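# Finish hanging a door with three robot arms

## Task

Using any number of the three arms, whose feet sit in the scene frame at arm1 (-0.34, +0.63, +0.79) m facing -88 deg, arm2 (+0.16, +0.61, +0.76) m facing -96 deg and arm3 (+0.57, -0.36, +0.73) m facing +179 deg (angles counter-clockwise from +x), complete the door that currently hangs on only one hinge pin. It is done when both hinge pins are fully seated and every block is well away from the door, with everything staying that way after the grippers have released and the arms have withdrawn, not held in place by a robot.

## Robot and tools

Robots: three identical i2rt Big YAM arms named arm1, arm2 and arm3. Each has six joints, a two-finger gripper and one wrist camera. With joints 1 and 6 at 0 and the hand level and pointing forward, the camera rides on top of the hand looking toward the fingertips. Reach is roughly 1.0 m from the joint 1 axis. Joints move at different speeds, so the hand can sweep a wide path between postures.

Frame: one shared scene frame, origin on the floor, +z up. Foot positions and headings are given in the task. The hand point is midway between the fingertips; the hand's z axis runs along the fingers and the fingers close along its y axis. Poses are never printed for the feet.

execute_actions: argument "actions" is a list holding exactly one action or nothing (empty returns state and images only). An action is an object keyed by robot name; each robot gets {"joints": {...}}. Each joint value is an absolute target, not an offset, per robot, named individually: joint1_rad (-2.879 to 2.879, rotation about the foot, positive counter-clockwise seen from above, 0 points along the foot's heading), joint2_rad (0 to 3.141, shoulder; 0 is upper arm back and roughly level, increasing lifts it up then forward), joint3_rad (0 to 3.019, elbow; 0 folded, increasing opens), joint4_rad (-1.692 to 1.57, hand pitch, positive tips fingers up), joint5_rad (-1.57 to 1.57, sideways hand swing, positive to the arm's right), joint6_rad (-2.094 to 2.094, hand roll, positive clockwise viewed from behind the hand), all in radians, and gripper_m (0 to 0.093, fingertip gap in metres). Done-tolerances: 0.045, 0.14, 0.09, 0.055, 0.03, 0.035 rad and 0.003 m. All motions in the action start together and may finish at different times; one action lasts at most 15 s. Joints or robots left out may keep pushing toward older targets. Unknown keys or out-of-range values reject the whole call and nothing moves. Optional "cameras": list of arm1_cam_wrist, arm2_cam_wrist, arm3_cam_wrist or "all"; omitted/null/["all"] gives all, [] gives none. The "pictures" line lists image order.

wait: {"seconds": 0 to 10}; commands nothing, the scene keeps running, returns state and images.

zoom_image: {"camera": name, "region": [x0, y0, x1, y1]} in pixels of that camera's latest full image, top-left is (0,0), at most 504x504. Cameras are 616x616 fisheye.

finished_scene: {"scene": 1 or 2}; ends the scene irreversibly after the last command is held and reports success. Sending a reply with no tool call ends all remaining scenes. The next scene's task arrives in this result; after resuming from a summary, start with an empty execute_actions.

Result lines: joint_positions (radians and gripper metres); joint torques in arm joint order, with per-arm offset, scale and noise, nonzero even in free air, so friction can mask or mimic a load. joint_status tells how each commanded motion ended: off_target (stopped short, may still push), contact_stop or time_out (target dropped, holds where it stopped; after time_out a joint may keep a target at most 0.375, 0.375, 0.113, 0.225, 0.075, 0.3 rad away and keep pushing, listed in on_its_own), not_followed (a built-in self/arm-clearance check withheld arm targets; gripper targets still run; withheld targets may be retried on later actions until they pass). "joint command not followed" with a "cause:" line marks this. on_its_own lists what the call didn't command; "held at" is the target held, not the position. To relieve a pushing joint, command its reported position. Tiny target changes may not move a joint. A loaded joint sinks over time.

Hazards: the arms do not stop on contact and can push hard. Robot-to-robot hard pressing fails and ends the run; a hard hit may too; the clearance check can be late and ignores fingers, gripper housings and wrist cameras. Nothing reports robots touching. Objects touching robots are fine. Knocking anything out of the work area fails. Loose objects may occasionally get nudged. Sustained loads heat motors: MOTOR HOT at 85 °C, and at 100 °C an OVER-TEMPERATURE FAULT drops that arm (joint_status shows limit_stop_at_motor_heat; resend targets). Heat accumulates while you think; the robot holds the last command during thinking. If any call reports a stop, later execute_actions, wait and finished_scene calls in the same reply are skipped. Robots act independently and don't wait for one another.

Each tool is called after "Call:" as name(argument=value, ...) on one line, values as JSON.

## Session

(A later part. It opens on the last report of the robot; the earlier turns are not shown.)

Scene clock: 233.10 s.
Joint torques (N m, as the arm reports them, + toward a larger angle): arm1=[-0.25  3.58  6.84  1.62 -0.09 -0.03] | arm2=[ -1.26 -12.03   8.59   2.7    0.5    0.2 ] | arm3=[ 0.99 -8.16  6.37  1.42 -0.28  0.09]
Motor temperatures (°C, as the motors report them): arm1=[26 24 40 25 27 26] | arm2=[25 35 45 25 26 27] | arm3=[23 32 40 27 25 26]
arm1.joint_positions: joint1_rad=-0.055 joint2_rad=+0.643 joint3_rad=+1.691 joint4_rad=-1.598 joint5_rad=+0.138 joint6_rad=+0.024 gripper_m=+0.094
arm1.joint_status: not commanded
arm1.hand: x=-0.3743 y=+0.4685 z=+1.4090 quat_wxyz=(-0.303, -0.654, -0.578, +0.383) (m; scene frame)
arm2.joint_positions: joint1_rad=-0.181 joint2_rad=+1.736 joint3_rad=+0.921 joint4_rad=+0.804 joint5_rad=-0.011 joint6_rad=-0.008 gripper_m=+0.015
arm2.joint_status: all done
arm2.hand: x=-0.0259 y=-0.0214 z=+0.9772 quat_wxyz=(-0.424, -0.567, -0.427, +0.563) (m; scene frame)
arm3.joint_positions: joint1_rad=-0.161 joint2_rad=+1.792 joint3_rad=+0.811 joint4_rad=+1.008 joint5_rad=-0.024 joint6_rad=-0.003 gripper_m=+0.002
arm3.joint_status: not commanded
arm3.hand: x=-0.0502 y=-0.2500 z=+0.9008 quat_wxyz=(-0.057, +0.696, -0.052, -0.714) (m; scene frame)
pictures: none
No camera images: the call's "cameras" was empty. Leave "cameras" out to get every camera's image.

Call:
execute_actions(actions=[{"arm2":{"joints":{"gripper_m":0.04}},"arm3":{"joints":{"joint2_rad":1.76,"joint4_rad":0.95}}}], cameras=[])

Call:
execute_actions(actions=[{"arm3":{"joints":{"joint2_rad":1.84,"joint4_rad":1.0}}}], cameras=["arm2_cam_wrist"])

Call:
zoom_image(camera="arm2_cam_wrist", region=[150,200,350,400])

Scene clock: 248.30 s.
Joint torques (N m, as the arm reports them, + toward a larger angle): arm1=[-0.27  3.74  6.78  1.65 -0.09 -0.03] | arm2=[ -1.13 -12.07   8.43   2.84   0.18   0.19] | arm3=[  0.9  -12.92   6.58   1.15  -0.27   0.08]
Motor temperatures (°C, as the motors report them): arm1=[26 24 40 25 27 26] | arm2=[25 34 42 25 26 27] | arm3=[23 32 40 27 25 26]
arm1.joint_positions: joint1_rad=-0.055 joint2_rad=+0.643 joint3_rad=+1.691 joint4_rad=-1.598 joint5_rad=+0.138 joint6_rad=+0.024 gripper_m=+0.094
arm1.joint_status: not commanded
arm1.hand: x=-0.3743 y=+0.4685 z=+1.4090 quat_wxyz=(-0.303, -0.654, -0.578, +0.383) (m; scene frame)
arm2.joint_positions: joint1_rad=-0.181 joint2_rad=+1.737 joint3_rad=+0.921 joint4_rad=+0.804 joint5_rad=-0.005 joint6_rad=-0.008 gripper_m=+0.040
arm2.joint_status: all done
arm2.hand: x=-0.0272 y=-0.0212 z=+0.9764 quat_wxyz=(-0.422, -0.569, -0.425, +0.564) (m; scene frame)
arm3.joint_positions: joint1_rad=-0.161 joint2_rad=+1.775 joint3_rad=+0.811 joint4_rad=+0.968 joint5_rad=-0.024 joint6_rad=-0.003 gripper_m=+0.002
arm3.joint_status: all done
arm3.hand: x=-0.0496 y=-0.2502 z=+0.9012 quat_wxyz=(-0.056, +0.704, -0.053, -0.706) (m; scene frame)
pictures: none
No camera images: the call's "cameras" was empty. Leave "cameras" out to get every camera's image.

Scene clock: 248.97 s.
Joint torques (N m, as the arm reports them, + toward a larger angle): arm1=[-0.04  3.5   6.79  1.69 -0.09 -0.02] | arm2=[ -1.29 -12.04   8.6    2.86   0.25   0.21] | arm3=[ 1.06 -8.49  6.42  1.39 -0.28  0.06]
Motor temperatures (°C, as the motors report them): arm1=[26 24 40 25 27 26] | arm2=[25 34 42 25 26 27] | arm3=[23 32 40 27 25 26]
arm1.joint_positions: joint1_rad=-0.055 joint2_rad=+0.643 joint3_rad=+1.691 joint4_rad=-1.598 joint5_rad=+0.138 joint6_rad=+0.024 gripper_m=+0.094
arm1.joint_status: not commanded
arm1.hand: x=-0.3743 y=+0.4685 z=+1.4090 quat_wxyz=(-0.303, -0.654, -0.578, +0.383) (m; scene frame)
arm2.joint_positions: joint1_rad=-0.181 joint2_rad=+1.737 joint3_rad=+0.921 joint4_rad=+0.804 joint5_rad=-0.005 joint6_rad=-0.008 gripper_m=+0.040
arm2.joint_status: not commanded
arm2.hand: x=-0.0272 y=-0.0212 z=+0.9764 quat_wxyz=(-0.422, -0.569, -0.425, +0.564) (m; scene frame)
arm3.joint_positions: joint1_rad=-0.161 joint2_rad=+1.792 joint3_rad=+0.811 joint4_rad=+1.008 joint5_rad=-0.024 joint6_rad=-0.003 gripper_m=+0.002
arm3.joint_status: all done
arm3.hand: x=-0.0502 y=-0.2500 z=+0.9008 quat_wxyz=(-0.057, +0.696, -0.052, -0.714) (m; scene frame)
pictures: arm2_cam_wrist
Images, in order (width x height): arm2_cam_wrist 616x616.

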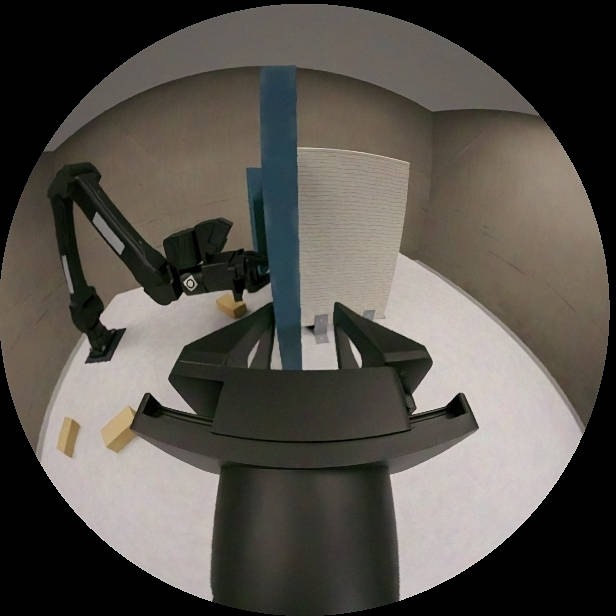

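Region (150, 200, 350, 400) of arm2_cam_wrist's 616x616 image, scaled by 2.520, with more detail than that image has.

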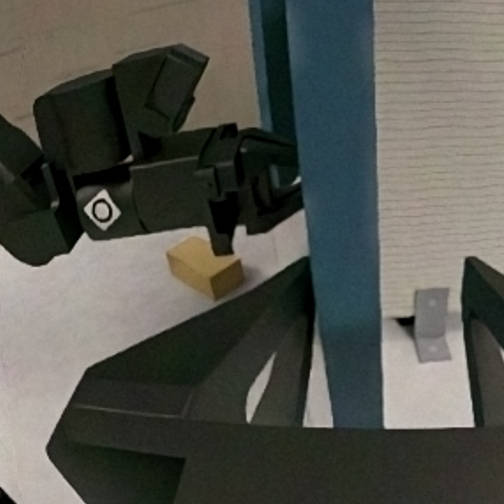

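Call:
execute_actions(actions=[{"arm2":{"joints":{"gripper_m":0.09,"joint2_rad":1.45,"joint3_rad":0.62,"joint4_rad":0.75}},"arm3":{"joints":{"joint2_rad":1.79,"joint4_rad":0.98}}}], cameras=[])

Call:
execute_actions(actions=[{"arm2":{"joints":{"joint1_rad":0.0,"joint2_rad":1.75,"joint3_rad":0.72,"joint4_rad":0.9,"joint5_rad":0.4}}}], cameras=["arm2_cam_wrist"])

Scene clock: 260.30 s.
Joint torques (N m, as the arm reports them, + toward a larger angle): arm1=[-0.26  3.44  6.8   1.66 -0.1  -0.03] | arm2=[-1.22 -8.58  8.21  1.1   0.24  0.19] | arm3=[  1.22 -12.19   6.38   0.92  -0.28   0.07]
Motor temperatures (°C, as the motors report them): arm1=[26 24 40 25 27 26] | arm2=[25 33 42 25 26 27] | arm3=[23 32 40 27 25 26]
arm1.joint_positions: joint1_rad=-0.055 joint2_rad=+0.643 joint3_rad=+1.691 joint4_rad=-1.598 joint5_rad=+0.138 joint6_rad=+0.024 gripper_m=+0.094
arm1.joint_status: not commanded
arm1.hand: x=-0.3743 y=+0.4685 z=+1.4090 quat_wxyz=(-0.303, -0.654, -0.578, +0.383) (m; scene frame)
arm2.joint_positions: joint1_rad=-0.181 joint2_rad=+1.441 joint3_rad=+0.625 joint4_rad=+0.767 joint5_rad=-0.005 joint6_rad=-0.008 gripper_m=+0.090
arm2.joint_status: all done
arm2.hand: x=+0.0048 y=+0.0860 z=+0.9892 quat_wxyz=(-0.414, -0.579, -0.433, +0.553) (m; scene frame)
arm3.joint_positions: joint1_rad=-0.161 joint2_rad=+1.791 joint3_rad=+0.811 joint4_rad=+1.006 joint5_rad=-0.024 joint6_rad=-0.003 gripper_m=+0.002
arm3.joint_status: all done
arm3.hand: x=-0.0502 y=-0.2501 z=+0.9011 quat_wxyz=(-0.057, +0.696, -0.052, -0.714) (m; scene frame)
pictures: none
No camera images: the call's "cameras" was empty. Leave "cameras" out to get every camera's image.

Scene clock: 261.37 s.
Joint torques (N m, as the arm reports them, + toward a larger angle): arm1=[-0.12  3.77  6.8   1.63 -0.09 -0.03] | arm2=[ -1.16 -11.62   8.52   2.79   0.28   0.2 ] | arm3=[  0.7  -12.13   6.32   0.85  -0.26   0.05]
Motor temperatures (°C, as the motors report them): arm1=[26 24 40 25 27 26] | arm2=[25 33 42 25 26 27] | arm3=[23 32 40 27 25 26]
arm1.joint_positions: joint1_rad=-0.055 joint2_rad=+0.643 joint3_rad=+1.691 joint4_rad=-1.598 joint5_rad=+0.138 joint6_rad=+0.024 gripper_m=+0.094
arm1.joint_status: not commanded
arm1.hand: x=-0.3743 y=+0.4685 z=+1.4090 quat_wxyz=(-0.303, -0.654, -0.578, +0.383) (m; scene frame)
arm2.joint_positions: joint1_rad=+0.010 joint2_rad=+1.753 joint3_rad=+0.698 joint4_rad=+0.873 joint5_rad=+0.396 joint6_rad=-0.007 gripper_m=+0.090
arm2.joint_status: all done
arm2.hand: x=+0.0388 y=+0.0447 z=+0.8814 quat_wxyz=(-0.310, -0.642, -0.412, +0.567) (m; scene frame)
arm3.joint_positions: joint1_rad=-0.161 joint2_rad=+1.791 joint3_rad=+0.811 joint4_rad=+1.006 joint5_rad=-0.024 joint6_rad=-0.003 gripper_m=+0.002
arm3.joint_status: not commanded
arm3.hand: x=-0.0502 y=-0.2501 z=+0.9011 quat_wxyz=(-0.057, +0.696, -0.052, -0.714) (m; scene frame)
pictures: arm2_cam_wrist
Images, in order (width x height): arm2_cam_wrist 616x616.

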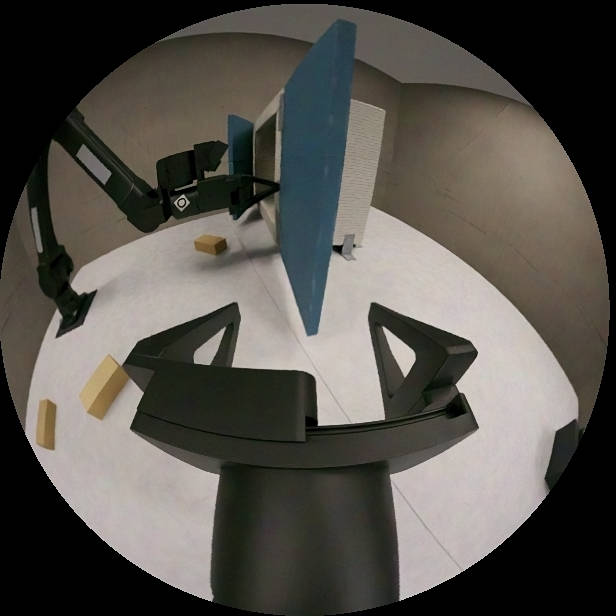

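Call:
zoom_image(camera="arm2_cam_wrist", region=[220,140,320,260])

Region (220, 140, 320, 260) of arm2_cam_wrist's 616x616 image, scaled by 4.200, with more detail than that image has.

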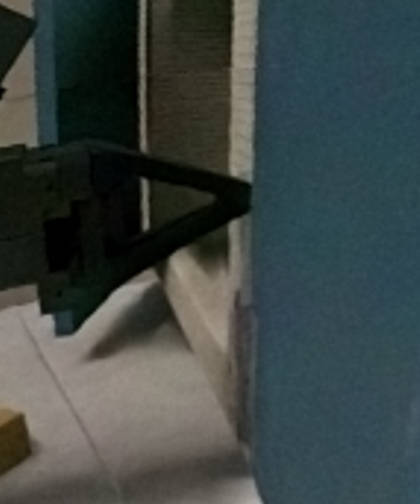

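Call:
execute_actions(actions=[{"arm2":{"joints":{"joint2_rad":1.45,"joint3_rad":0.62,"joint4_rad":0.77,"joint5_rad":0,"joint1_rad":-0.16}}}], cameras=[])

Call:
execute_actions(actions=[{"arm2":{"joints":{"joint2_rad":1.72,"joint3_rad":0.93,"joint4_rad":0.84}}}], cameras=["arm2_cam_wrist","arm3_cam_wrist"])

Scene clock: 272.50 s.
Joint torques (N m, as the arm reports them, + toward a larger angle): arm1=[-0.13  3.58  6.77  1.61 -0.08 -0.02] | arm2=[ 0.61 -8.13  9.13  1.11 -0.15  0.21] | arm3=[  0.94 -11.96   6.37   0.88  -0.27   0.05]
Motor temperatures (°C, as the motors report them): arm1=[26 24 40 25 27 26] | arm2=[25 33 41 25 26 27] | arm3=[23 32 40 26 25 26]
arm1.joint_positions: joint1_rad=-0.055 joint2_rad=+0.643 joint3_rad=+1.691 joint4_rad=-1.598 joint5_rad=+0.138 joint6_rad=+0.024 gripper_m=+0.094
arm1.joint_status: not commanded
arm1.hand: x=-0.3743 y=+0.4685 z=+1.4090 quat_wxyz=(-0.303, -0.654, -0.578, +0.383) (m; scene frame)
arm2.joint_positions: joint1_rad=-0.170 joint2_rad=+1.436 joint3_rad=+0.614 joint4_rad=+0.789 joint5_rad=+0.005 joint6_rad=-0.007 gripper_m=+0.090
arm2.joint_status: all done
arm2.hand: x=+0.0100 y=+0.0881 z=+0.9917 quat_wxyz=(-0.418, -0.574, -0.430, +0.557) (m; scene frame)
arm3.joint_positions: joint1_rad=-0.161 joint2_rad=+1.791 joint3_rad=+0.811 joint4_rad=+1.006 joint5_rad=-0.024 joint6_rad=-0.003 gripper_m=+0.002
arm3.joint_status: not commanded
arm3.hand: x=-0.0502 y=-0.2501 z=+0.9011 quat_wxyz=(-0.057, +0.696, -0.052, -0.714) (m; scene frame)
pictures: none
No camera images: the call's "cameras" was empty. Leave "cameras" out to get every camera's image.

Scene clock: 273.50 s.
Joint torques (N m, as the arm reports them, + toward a larger angle): arm1=[-0.15  3.51  6.82  1.61 -0.1  -0.02] | arm2=[  0.26 -12.32  11.95   2.76  -0.15   0.2 ] | arm3=[  0.65 -12.05   6.35   0.86  -0.26   0.05]
Motor temperatures (°C, as the motors report them): arm1=[26 24 40 25 27 26] | arm2=[25 33 42 25 26 27] | arm3=[23 33 40 26 25 26]
arm1.joint_positions: joint1_rad=-0.055 joint2_rad=+0.643 joint3_rad=+1.691 joint4_rad=-1.598 joint5_rad=+0.138 joint6_rad=+0.024 gripper_m=+0.094
arm1.joint_status: not commanded
arm1.hand: x=-0.3743 y=+0.4685 z=+1.4090 quat_wxyz=(-0.303, -0.654, -0.578, +0.383) (m; scene frame)
arm2.joint_positions: joint1_rad=-0.170 joint2_rad=+1.713 joint3_rad=+0.889 joint4_rad=+0.813 joint5_rad=+0.005 joint6_rad=-0.007 gripper_m=+0.090
arm2.joint_status: all done
arm2.hand: x=-0.0187 y=-0.0122 z=+0.9779 quat_wxyz=(-0.423, -0.568, -0.425, +0.564) (m; scene frame)
arm3.joint_positions: joint1_rad=-0.161 joint2_rad=+1.791 joint3_rad=+0.811 joint4_rad=+1.006 joint5_rad=-0.024 joint6_rad=-0.003 gripper_m=+0.002
arm3.joint_status: not commanded
arm3.hand: x=-0.0502 y=-0.2501 z=+0.9011 quat_wxyz=(-0.057, +0.696, -0.052, -0.714) (m; scene frame)
pictures: arm2_cam_wrist, arm3_cam_wrist
Images, in order (width x height): arm2_cam_wrist 616x616, arm3_cam_wrist 616x616.

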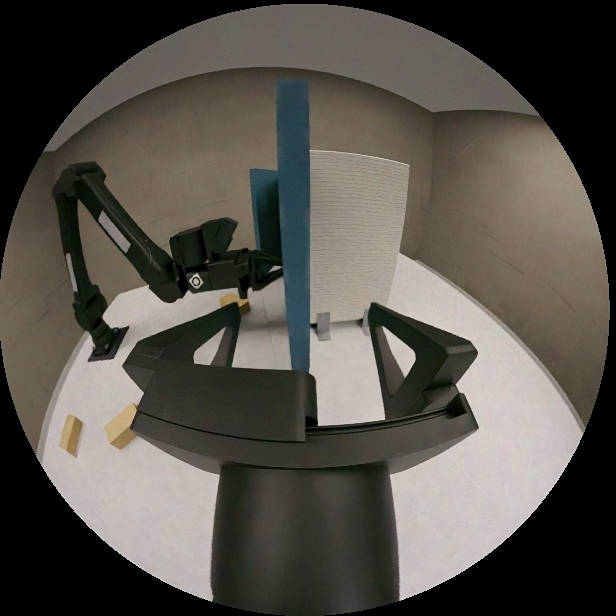

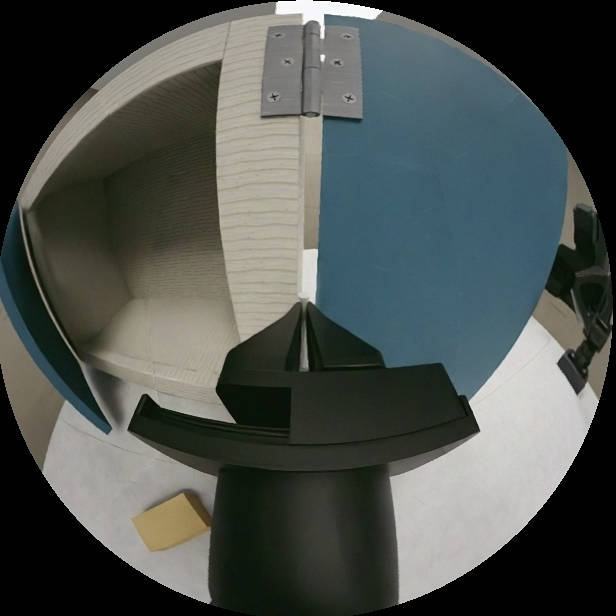

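Call:
execute_actions(actions=[{"arm2":{"joints":{"joint1_rad":-0.145,"joint2_rad":1.77,"joint3_rad":0.98,"joint4_rad":0.84}}}], cameras=[])

Call:
execute_actions(actions=[{"arm2":{"joints":{"gripper_m":0.0}}}], cameras=[])

Call:
execute_actions(actions=[{"arm2":{"joints":{"joint2_rad":1.62,"joint3_rad":1.03,"joint4_rad":0.80}},"arm3":{"joints":{"joint2_rad":1.77,"joint4_rad":0.96}}}], cameras=[])

Call:
execute_actions(actions=[{"arm3":{"joints":{"joint2_rad":1.83,"joint4_rad":1.0}}}], cameras=["arm2_cam_wrist"])

Scene clock: 283.73 s.
Joint torques (N m, as the arm reports them, + toward a larger angle): arm1=[-0.23  3.6   6.77  1.64 -0.08 -0.03] | arm2=[  0.29 -12.52  11.97   2.81  -0.15   0.2 ] | arm3=[  0.81 -12.57   6.36   0.78  -0.27   0.07]
Motor temperatures (°C, as the motors report them): arm1=[26 24 40 25 27 26] | arm2=[25 33 43 25 26 27] | arm3=[23 33 40 26 25 26]
arm1.joint_positions: joint1_rad=-0.055 joint2_rad=+0.643 joint3_rad=+1.691 joint4_rad=-1.598 joint5_rad=+0.138 joint6_rad=+0.024 gripper_m=+0.094
arm1.joint_status: not commanded
arm1.hand: x=-0.3743 y=+0.4685 z=+1.4090 quat_wxyz=(-0.303, -0.654, -0.578, +0.383) (m; scene frame)
arm2.joint_positions: joint1_rad=-0.153 joint2_rad=+1.752 joint3_rad=+0.939 joint4_rad=+0.813 joint5_rad=+0.004 joint6_rad=-0.007 gripper_m=+0.090
arm2.joint_status: all done
arm2.hand: x=-0.0126 y=-0.0318 z=+0.9791 quat_wxyz=(-0.430, -0.561, -0.427, +0.563) (m; scene frame)
arm3.joint_positions: joint1_rad=-0.161 joint2_rad=+1.791 joint3_rad=+0.811 joint4_rad=+1.006 joint5_rad=-0.024 joint6_rad=-0.003 gripper_m=+0.002
arm3.joint_status: not commanded
arm3.hand: x=-0.0502 y=-0.2501 z=+0.9011 quat_wxyz=(-0.057, +0.696, -0.052, -0.714) (m; scene frame)
pictures: none
No camera images: the call's "cameras" was empty. Leave "cameras" out to get every camera's image.

Scene clock: 284.43 s.
Joint torques (N m, as the arm reports them, + toward a larger angle): arm1=[-0.19  3.58  6.8   1.69 -0.09 -0.02] | arm2=[  0.49 -12.3   11.92   2.57  -0.19   0.26] | arm3=[  1.   -12.33   6.4    0.86  -0.28   0.07]
Motor temperatures (°C, as the motors report them): arm1=[26 24 40 25 27 26] | arm2=[25 33 43 25 26 27] | arm3=[23 33 40 26 25 26]
arm1.joint_positions: joint1_rad=-0.055 joint2_rad=+0.643 joint3_rad=+1.691 joint4_rad=-1.598 joint5_rad=+0.138 joint6_rad=+0.024 gripper_m=+0.094
arm1.joint_status: not commanded
arm1.hand: x=-0.3743 y=+0.4685 z=+1.4090 quat_wxyz=(-0.303, -0.654, -0.578, +0.383) (m; scene frame)
arm2.joint_positions: joint1_rad=-0.152 joint2_rad=+1.752 joint3_rad=+0.940 joint4_rad=+0.813 joint5_rad=+0.005 joint6_rad=-0.012 gripper_m=+0.015
arm2.joint_status: gripper_m off_target (ended at +0.015, target +0.000)
arm2.hand: x=-0.0119 y=-0.0322 z=+0.9791 quat_wxyz=(-0.429, -0.560, -0.429, +0.564) (m; scene frame)
arm3.joint_positions: joint1_rad=-0.161 joint2_rad=+1.791 joint3_rad=+0.811 joint4_rad=+1.006 joint5_rad=-0.024 joint6_rad=-0.003 gripper_m=+0.002
arm3.joint_status: not commanded
arm3.hand: x=-0.0502 y=-0.2501 z=+0.9011 quat_wxyz=(-0.057, +0.696, -0.052, -0.714) (m; scene frame)
pictures: none
No camera images: the call's "cameras" was empty. Leave "cameras" out to get every camera's image.

Scene clock: 285.17 s.
Joint torques (N m, as the arm reports them, + toward a larger angle): arm1=[-0.08  3.58  6.83  1.59 -0.1  -0.02] | arm2=[  0.21 -22.36  15.95   2.9   -0.23   0.26] | arm3=[  0.75 -13.1    6.52   1.    -0.25   0.09]
Motor temperatures (°C, as the motors report them): arm1=[26 24 40 25 27 26] | arm2=[25 33 43 25 26 27] | arm3=[23 33 40 26 25 26]
arm1.joint_positions: joint1_rad=-0.055 joint2_rad=+0.643 joint3_rad=+1.691 joint4_rad=-1.598 joint5_rad=+0.138 joint6_rad=+0.024 gripper_m=+0.094
arm1.joint_status: not commanded
arm1.hand: x=-0.3743 y=+0.4685 z=+1.4090 quat_wxyz=(-0.303, -0.654, -0.578, +0.383) (m; scene frame)
arm2.joint_positions: joint1_rad=-0.152 joint2_rad=+1.731 joint3_rad=+0.944 joint4_rad=+0.774 joint5_rad=+0.005 joint6_rad=-0.013 gripper_m=+0.015
arm2.joint_status: all done
arm2.hand: x=-0.0117 y=-0.0313 z=+0.9849 quat_wxyz=(-0.426, -0.564, -0.432, +0.560) (m; scene frame)
arm3.joint_positions: joint1_rad=-0.161 joint2_rad=+1.780 joint3_rad=+0.811 joint4_rad=+0.981 joint5_rad=-0.024 joint6_rad=-0.003 gripper_m=+0.002
arm3.joint_status: all done
arm3.hand: x=-0.0498 y=-0.2501 z=+0.9013 quat_wxyz=(-0.056, +0.701, -0.052, -0.709) (m; scene frame)
pictures: none
No camera images: the call's "cameras" was empty. Leave "cameras" out to get every camera's image.

Scene clock: 285.80 s.
Joint torques (N m, as the arm reports them, + toward a larger angle): arm1=[-0.16  3.52  6.82  1.67 -0.09 -0.02] | arm2=[ -0.08 -22.1   15.94   2.74  -0.19   0.27] | arm3=[ 1.22 -8.94  6.45  1.76 -0.27  0.06]
Motor temperatures (°C, as the motors report them): arm1=[26 24 40 25 27 26] | arm2=[25 33 43 25 26 27] | arm3=[23 33 40 26 25 26]
arm1.joint_positions: joint1_rad=-0.055 joint2_rad=+0.643 joint3_rad=+1.691 joint4_rad=-1.598 joint5_rad=+0.138 joint6_rad=+0.024 gripper_m=+0.094
arm1.joint_status: not commanded
arm1.hand: x=-0.3743 y=+0.4685 z=+1.4090 quat_wxyz=(-0.303, -0.654, -0.578, +0.383) (m; scene frame)
arm2.joint_positions: joint1_rad=-0.152 joint2_rad=+1.731 joint3_rad=+0.944 joint4_rad=+0.774 joint5_rad=+0.005 joint6_rad=-0.013 gripper_m=+0.015
arm2.joint_status: not commanded
arm2.hand: x=-0.0117 y=-0.0313 z=+0.9849 quat_wxyz=(-0.426, -0.564, -0.432, +0.560) (m; scene frame)
arm3.joint_positions: joint1_rad=-0.161 joint2_rad=+1.789 joint3_rad=+0.811 joint4_rad=+1.001 joint5_rad=-0.024 joint6_rad=-0.003 gripper_m=+0.002
arm3.joint_status: all done
arm3.hand: x=-0.0501 y=-0.2501 z=+0.9009 quat_wxyz=(-0.057, +0.697, -0.052, -0.713) (m; scene frame)
pictures: arm2_cam_wrist
Images, in order (width x height): arm2_cam_wrist 616x616.

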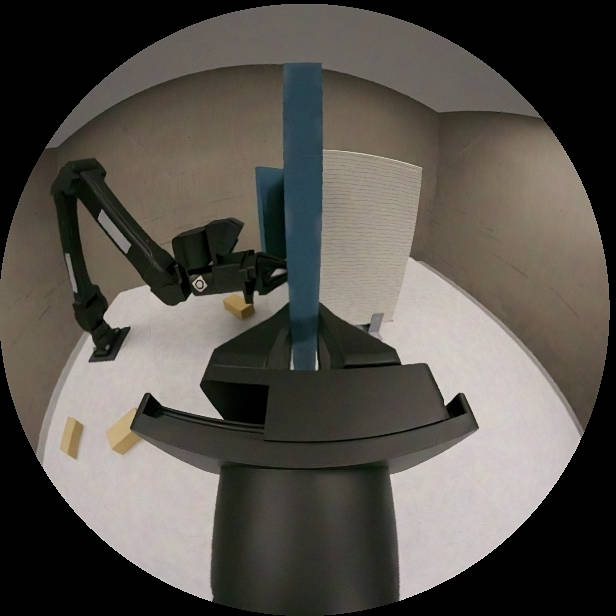

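Call:
execute_actions(actions=[{"arm3":{"joints":{"joint2_rad":1.74,"joint3_rad":0.80,"joint4_rad":0.94}}}], cameras=[])

Call:
execute_actions(actions=[{"arm3":{"joints":{"joint1_rad":-0.13}}}], cameras=["arm3_cam_wrist"])

Scene clock: 290.70 s.
Joint torques (N m, as the arm reports them, + toward a larger angle): arm1=[-0.18  3.56  6.83  1.64 -0.08 -0.02] | arm2=[  0.   -21.97  15.94   2.72  -0.18   0.25] | arm3=[  1.28 -14.05   5.68   1.29  -0.28   0.07]
Motor temperatures (°C, as the motors report them): arm1=[26 24 40 25 27 26] | arm2=[25 34 45 26 26 27] | arm3=[23 33 40 26 25 26]
arm1.joint_positions: joint1_rad=-0.055 joint2_rad=+0.643 joint3_rad=+1.691 joint4_rad=-1.598 joint5_rad=+0.138 joint6_rad=+0.024 gripper_m=+0.094
arm1.joint_status: not commanded
arm1.hand: x=-0.3743 y=+0.4685 z=+1.4090 quat_wxyz=(-0.303, -0.654, -0.578, +0.383) (m; scene frame)
arm2.joint_positions: joint1_rad=-0.152 joint2_rad=+1.731 joint3_rad=+0.944 joint4_rad=+0.774 joint5_rad=+0.005 joint6_rad=-0.013 gripper_m=+0.015
arm2.joint_status: not commanded
arm2.hand: x=-0.0117 y=-0.0313 z=+0.9849 quat_wxyz=(-0.426, -0.564, -0.432, +0.560) (m; scene frame)
arm3.joint_positions: joint1_rad=-0.161 joint2_rad=+1.768 joint3_rad=+0.811 joint4_rad=+0.952 joint5_rad=-0.024 joint6_rad=-0.003 gripper_m=+0.002
arm3.joint_status: all done
arm3.hand: x=-0.0493 y=-0.2502 z=+0.9016 quat_wxyz=(-0.056, +0.707, -0.053, -0.703) (m; scene frame)
pictures: none
No camera images: the call's "cameras" was empty. Leave "cameras" out to get every camera's image.

Scene clock: 291.13 s.
Joint torques (N m, as the arm reports them, + toward a larger angle): arm1=[-0.16  3.71  6.76  1.64 -0.09 -0.02] | arm2=[  0.66 -22.    16.02   2.77  -0.22   0.27] | arm3=[  2.56 -13.56   5.66   1.38  -0.37   0.08]
Motor temperatures (°C, as the motors report them): arm1=[26 24 40 25 27 26] | arm2=[25 34 45 26 26 27] | arm3=[23 33 40 26 25 26]
arm1.joint_positions: joint1_rad=-0.055 joint2_rad=+0.643 joint3_rad=+1.691 joint4_rad=-1.598 joint5_rad=+0.138 joint6_rad=+0.024 gripper_m=+0.094
arm1.joint_status: not commanded
arm1.hand: x=-0.3743 y=+0.4685 z=+1.4090 quat_wxyz=(-0.303, -0.654, -0.578, +0.383) (m; scene frame)
arm2.joint_positions: joint1_rad=-0.152 joint2_rad=+1.731 joint3_rad=+0.944 joint4_rad=+0.774 joint5_rad=+0.005 joint6_rad=-0.013 gripper_m=+0.015
arm2.joint_status: not commanded
arm2.hand: x=-0.0117 y=-0.0313 z=+0.9849 quat_wxyz=(-0.426, -0.564, -0.432, +0.560) (m; scene frame)
arm3.joint_positions: joint1_rad=-0.160 joint2_rad=+1.768 joint3_rad=+0.811 joint4_rad=+0.952 joint5_rad=-0.021 joint6_rad=-0.003 gripper_m=+0.002
arm3.joint_status: all done
arm3.hand: x=-0.0494 y=-0.2505 z=+0.9016 quat_wxyz=(-0.056, +0.707, -0.053, -0.703) (m; scene frame)
pictures: arm3_cam_wrist
Images, in order (width x height): arm3_cam_wrist 616x616.

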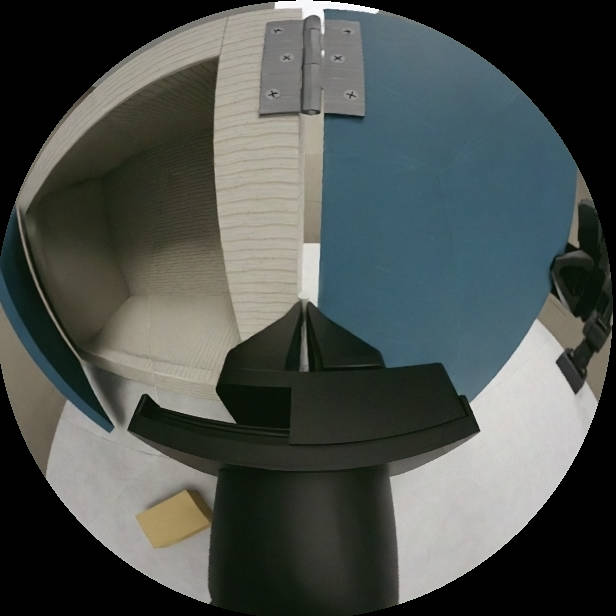

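Call:
execute_actions(actions=[{"arm3":{"joints":{"joint1_rad":-0.175,"joint5_rad":0.005}}}], cameras=[])

Call:
execute_actions(actions=[{"arm3":{"joints":{"joint2_rad":1.83,"joint4_rad":1.0}}}], cameras=["arm3_cam_wrist"])

Scene clock: 302.77 s.
Joint torques (N m, as the arm reports them, + toward a larger angle): arm1=[-0.22  3.44  6.77  1.61 -0.1  -0.02] | arm2=[  0.15 -21.68  15.93   2.81  -0.19   0.25] | arm3=[ -1.   -13.89   5.74   1.39   0.44   0.04]
Motor temperatures (°C, as the motors report them): arm1=[26 24 39 25 27 26] | arm2=[25 36 47 26 26 27] | arm3=[23 33 40 26 25 26]
arm1.joint_positions: joint1_rad=-0.055 joint2_rad=+0.643 joint3_rad=+1.691 joint4_rad=-1.598 joint5_rad=+0.138 joint6_rad=+0.024 gripper_m=+0.094
arm1.joint_status: not commanded
arm1.hand: x=-0.3743 y=+0.4685 z=+1.4090 quat_wxyz=(-0.303, -0.654, -0.578, +0.383) (m; scene frame)
arm2.joint_positions: joint1_rad=-0.152 joint2_rad=+1.731 joint3_rad=+0.944 joint4_rad=+0.774 joint5_rad=+0.005 joint6_rad=-0.013 gripper_m=+0.015
arm2.joint_status: not commanded
arm2.hand: x=-0.0117 y=-0.0313 z=+0.9849 quat_wxyz=(-0.426, -0.564, -0.432, +0.560) (m; scene frame)
arm3.joint_positions: joint1_rad=-0.160 joint2_rad=+1.768 joint3_rad=+0.811 joint4_rad=+0.952 joint5_rad=-0.010 joint6_rad=-0.002 gripper_m=+0.002
arm3.joint_status: all done
arm3.hand: x=-0.0491 y=-0.2488 z=+0.9018 quat_wxyz=(-0.059, +0.707, -0.058, -0.703) (m; scene frame)
pictures: none
No camera images: the call's "cameras" was empty. Leave "cameras" out to get every camera's image.

Scene clock: 303.47 s.
Joint torques (N m, as the arm reports them, + toward a larger angle): arm1=[-0.21  3.71  6.82  1.65 -0.09 -0.02] | arm2=[ -0.01 -22.01  15.95   2.78  -0.17   0.25] | arm3=[-1.11 -8.83  5.61  1.78  0.35  0.02]
Motor temperatures (°C, as the motors report them): arm1=[26 24 39 25 27 26] | arm2=[25 36 47 26 26 27] | arm3=[23 33 40 26 25 26]
arm1.joint_positions: joint1_rad=-0.055 joint2_rad=+0.643 joint3_rad=+1.691 joint4_rad=-1.598 joint5_rad=+0.138 joint6_rad=+0.024 gripper_m=+0.094
arm1.joint_status: not commanded
arm1.hand: x=-0.3743 y=+0.4685 z=+1.4090 quat_wxyz=(-0.303, -0.654, -0.578, +0.383) (m; scene frame)
arm2.joint_positions: joint1_rad=-0.152 joint2_rad=+1.731 joint3_rad=+0.944 joint4_rad=+0.774 joint5_rad=+0.005 joint6_rad=-0.013 gripper_m=+0.015
arm2.joint_status: not commanded
arm2.hand: x=-0.0117 y=-0.0313 z=+0.9849 quat_wxyz=(-0.426, -0.564, -0.432, +0.560) (m; scene frame)
arm3.joint_positions: joint1_rad=-0.160 joint2_rad=+1.789 joint3_rad=+0.811 joint4_rad=+1.001 joint5_rad=-0.008 joint6_rad=+0.001 gripper_m=+0.002
arm3.joint_status: all done
arm3.hand: x=-0.0498 y=-0.2483 z=+0.9009 quat_wxyz=(-0.060, +0.697, -0.059, -0.713) (m; scene frame)
pictures: arm3_cam_wrist
Images, in order (width x height): arm3_cam_wrist 616x616.

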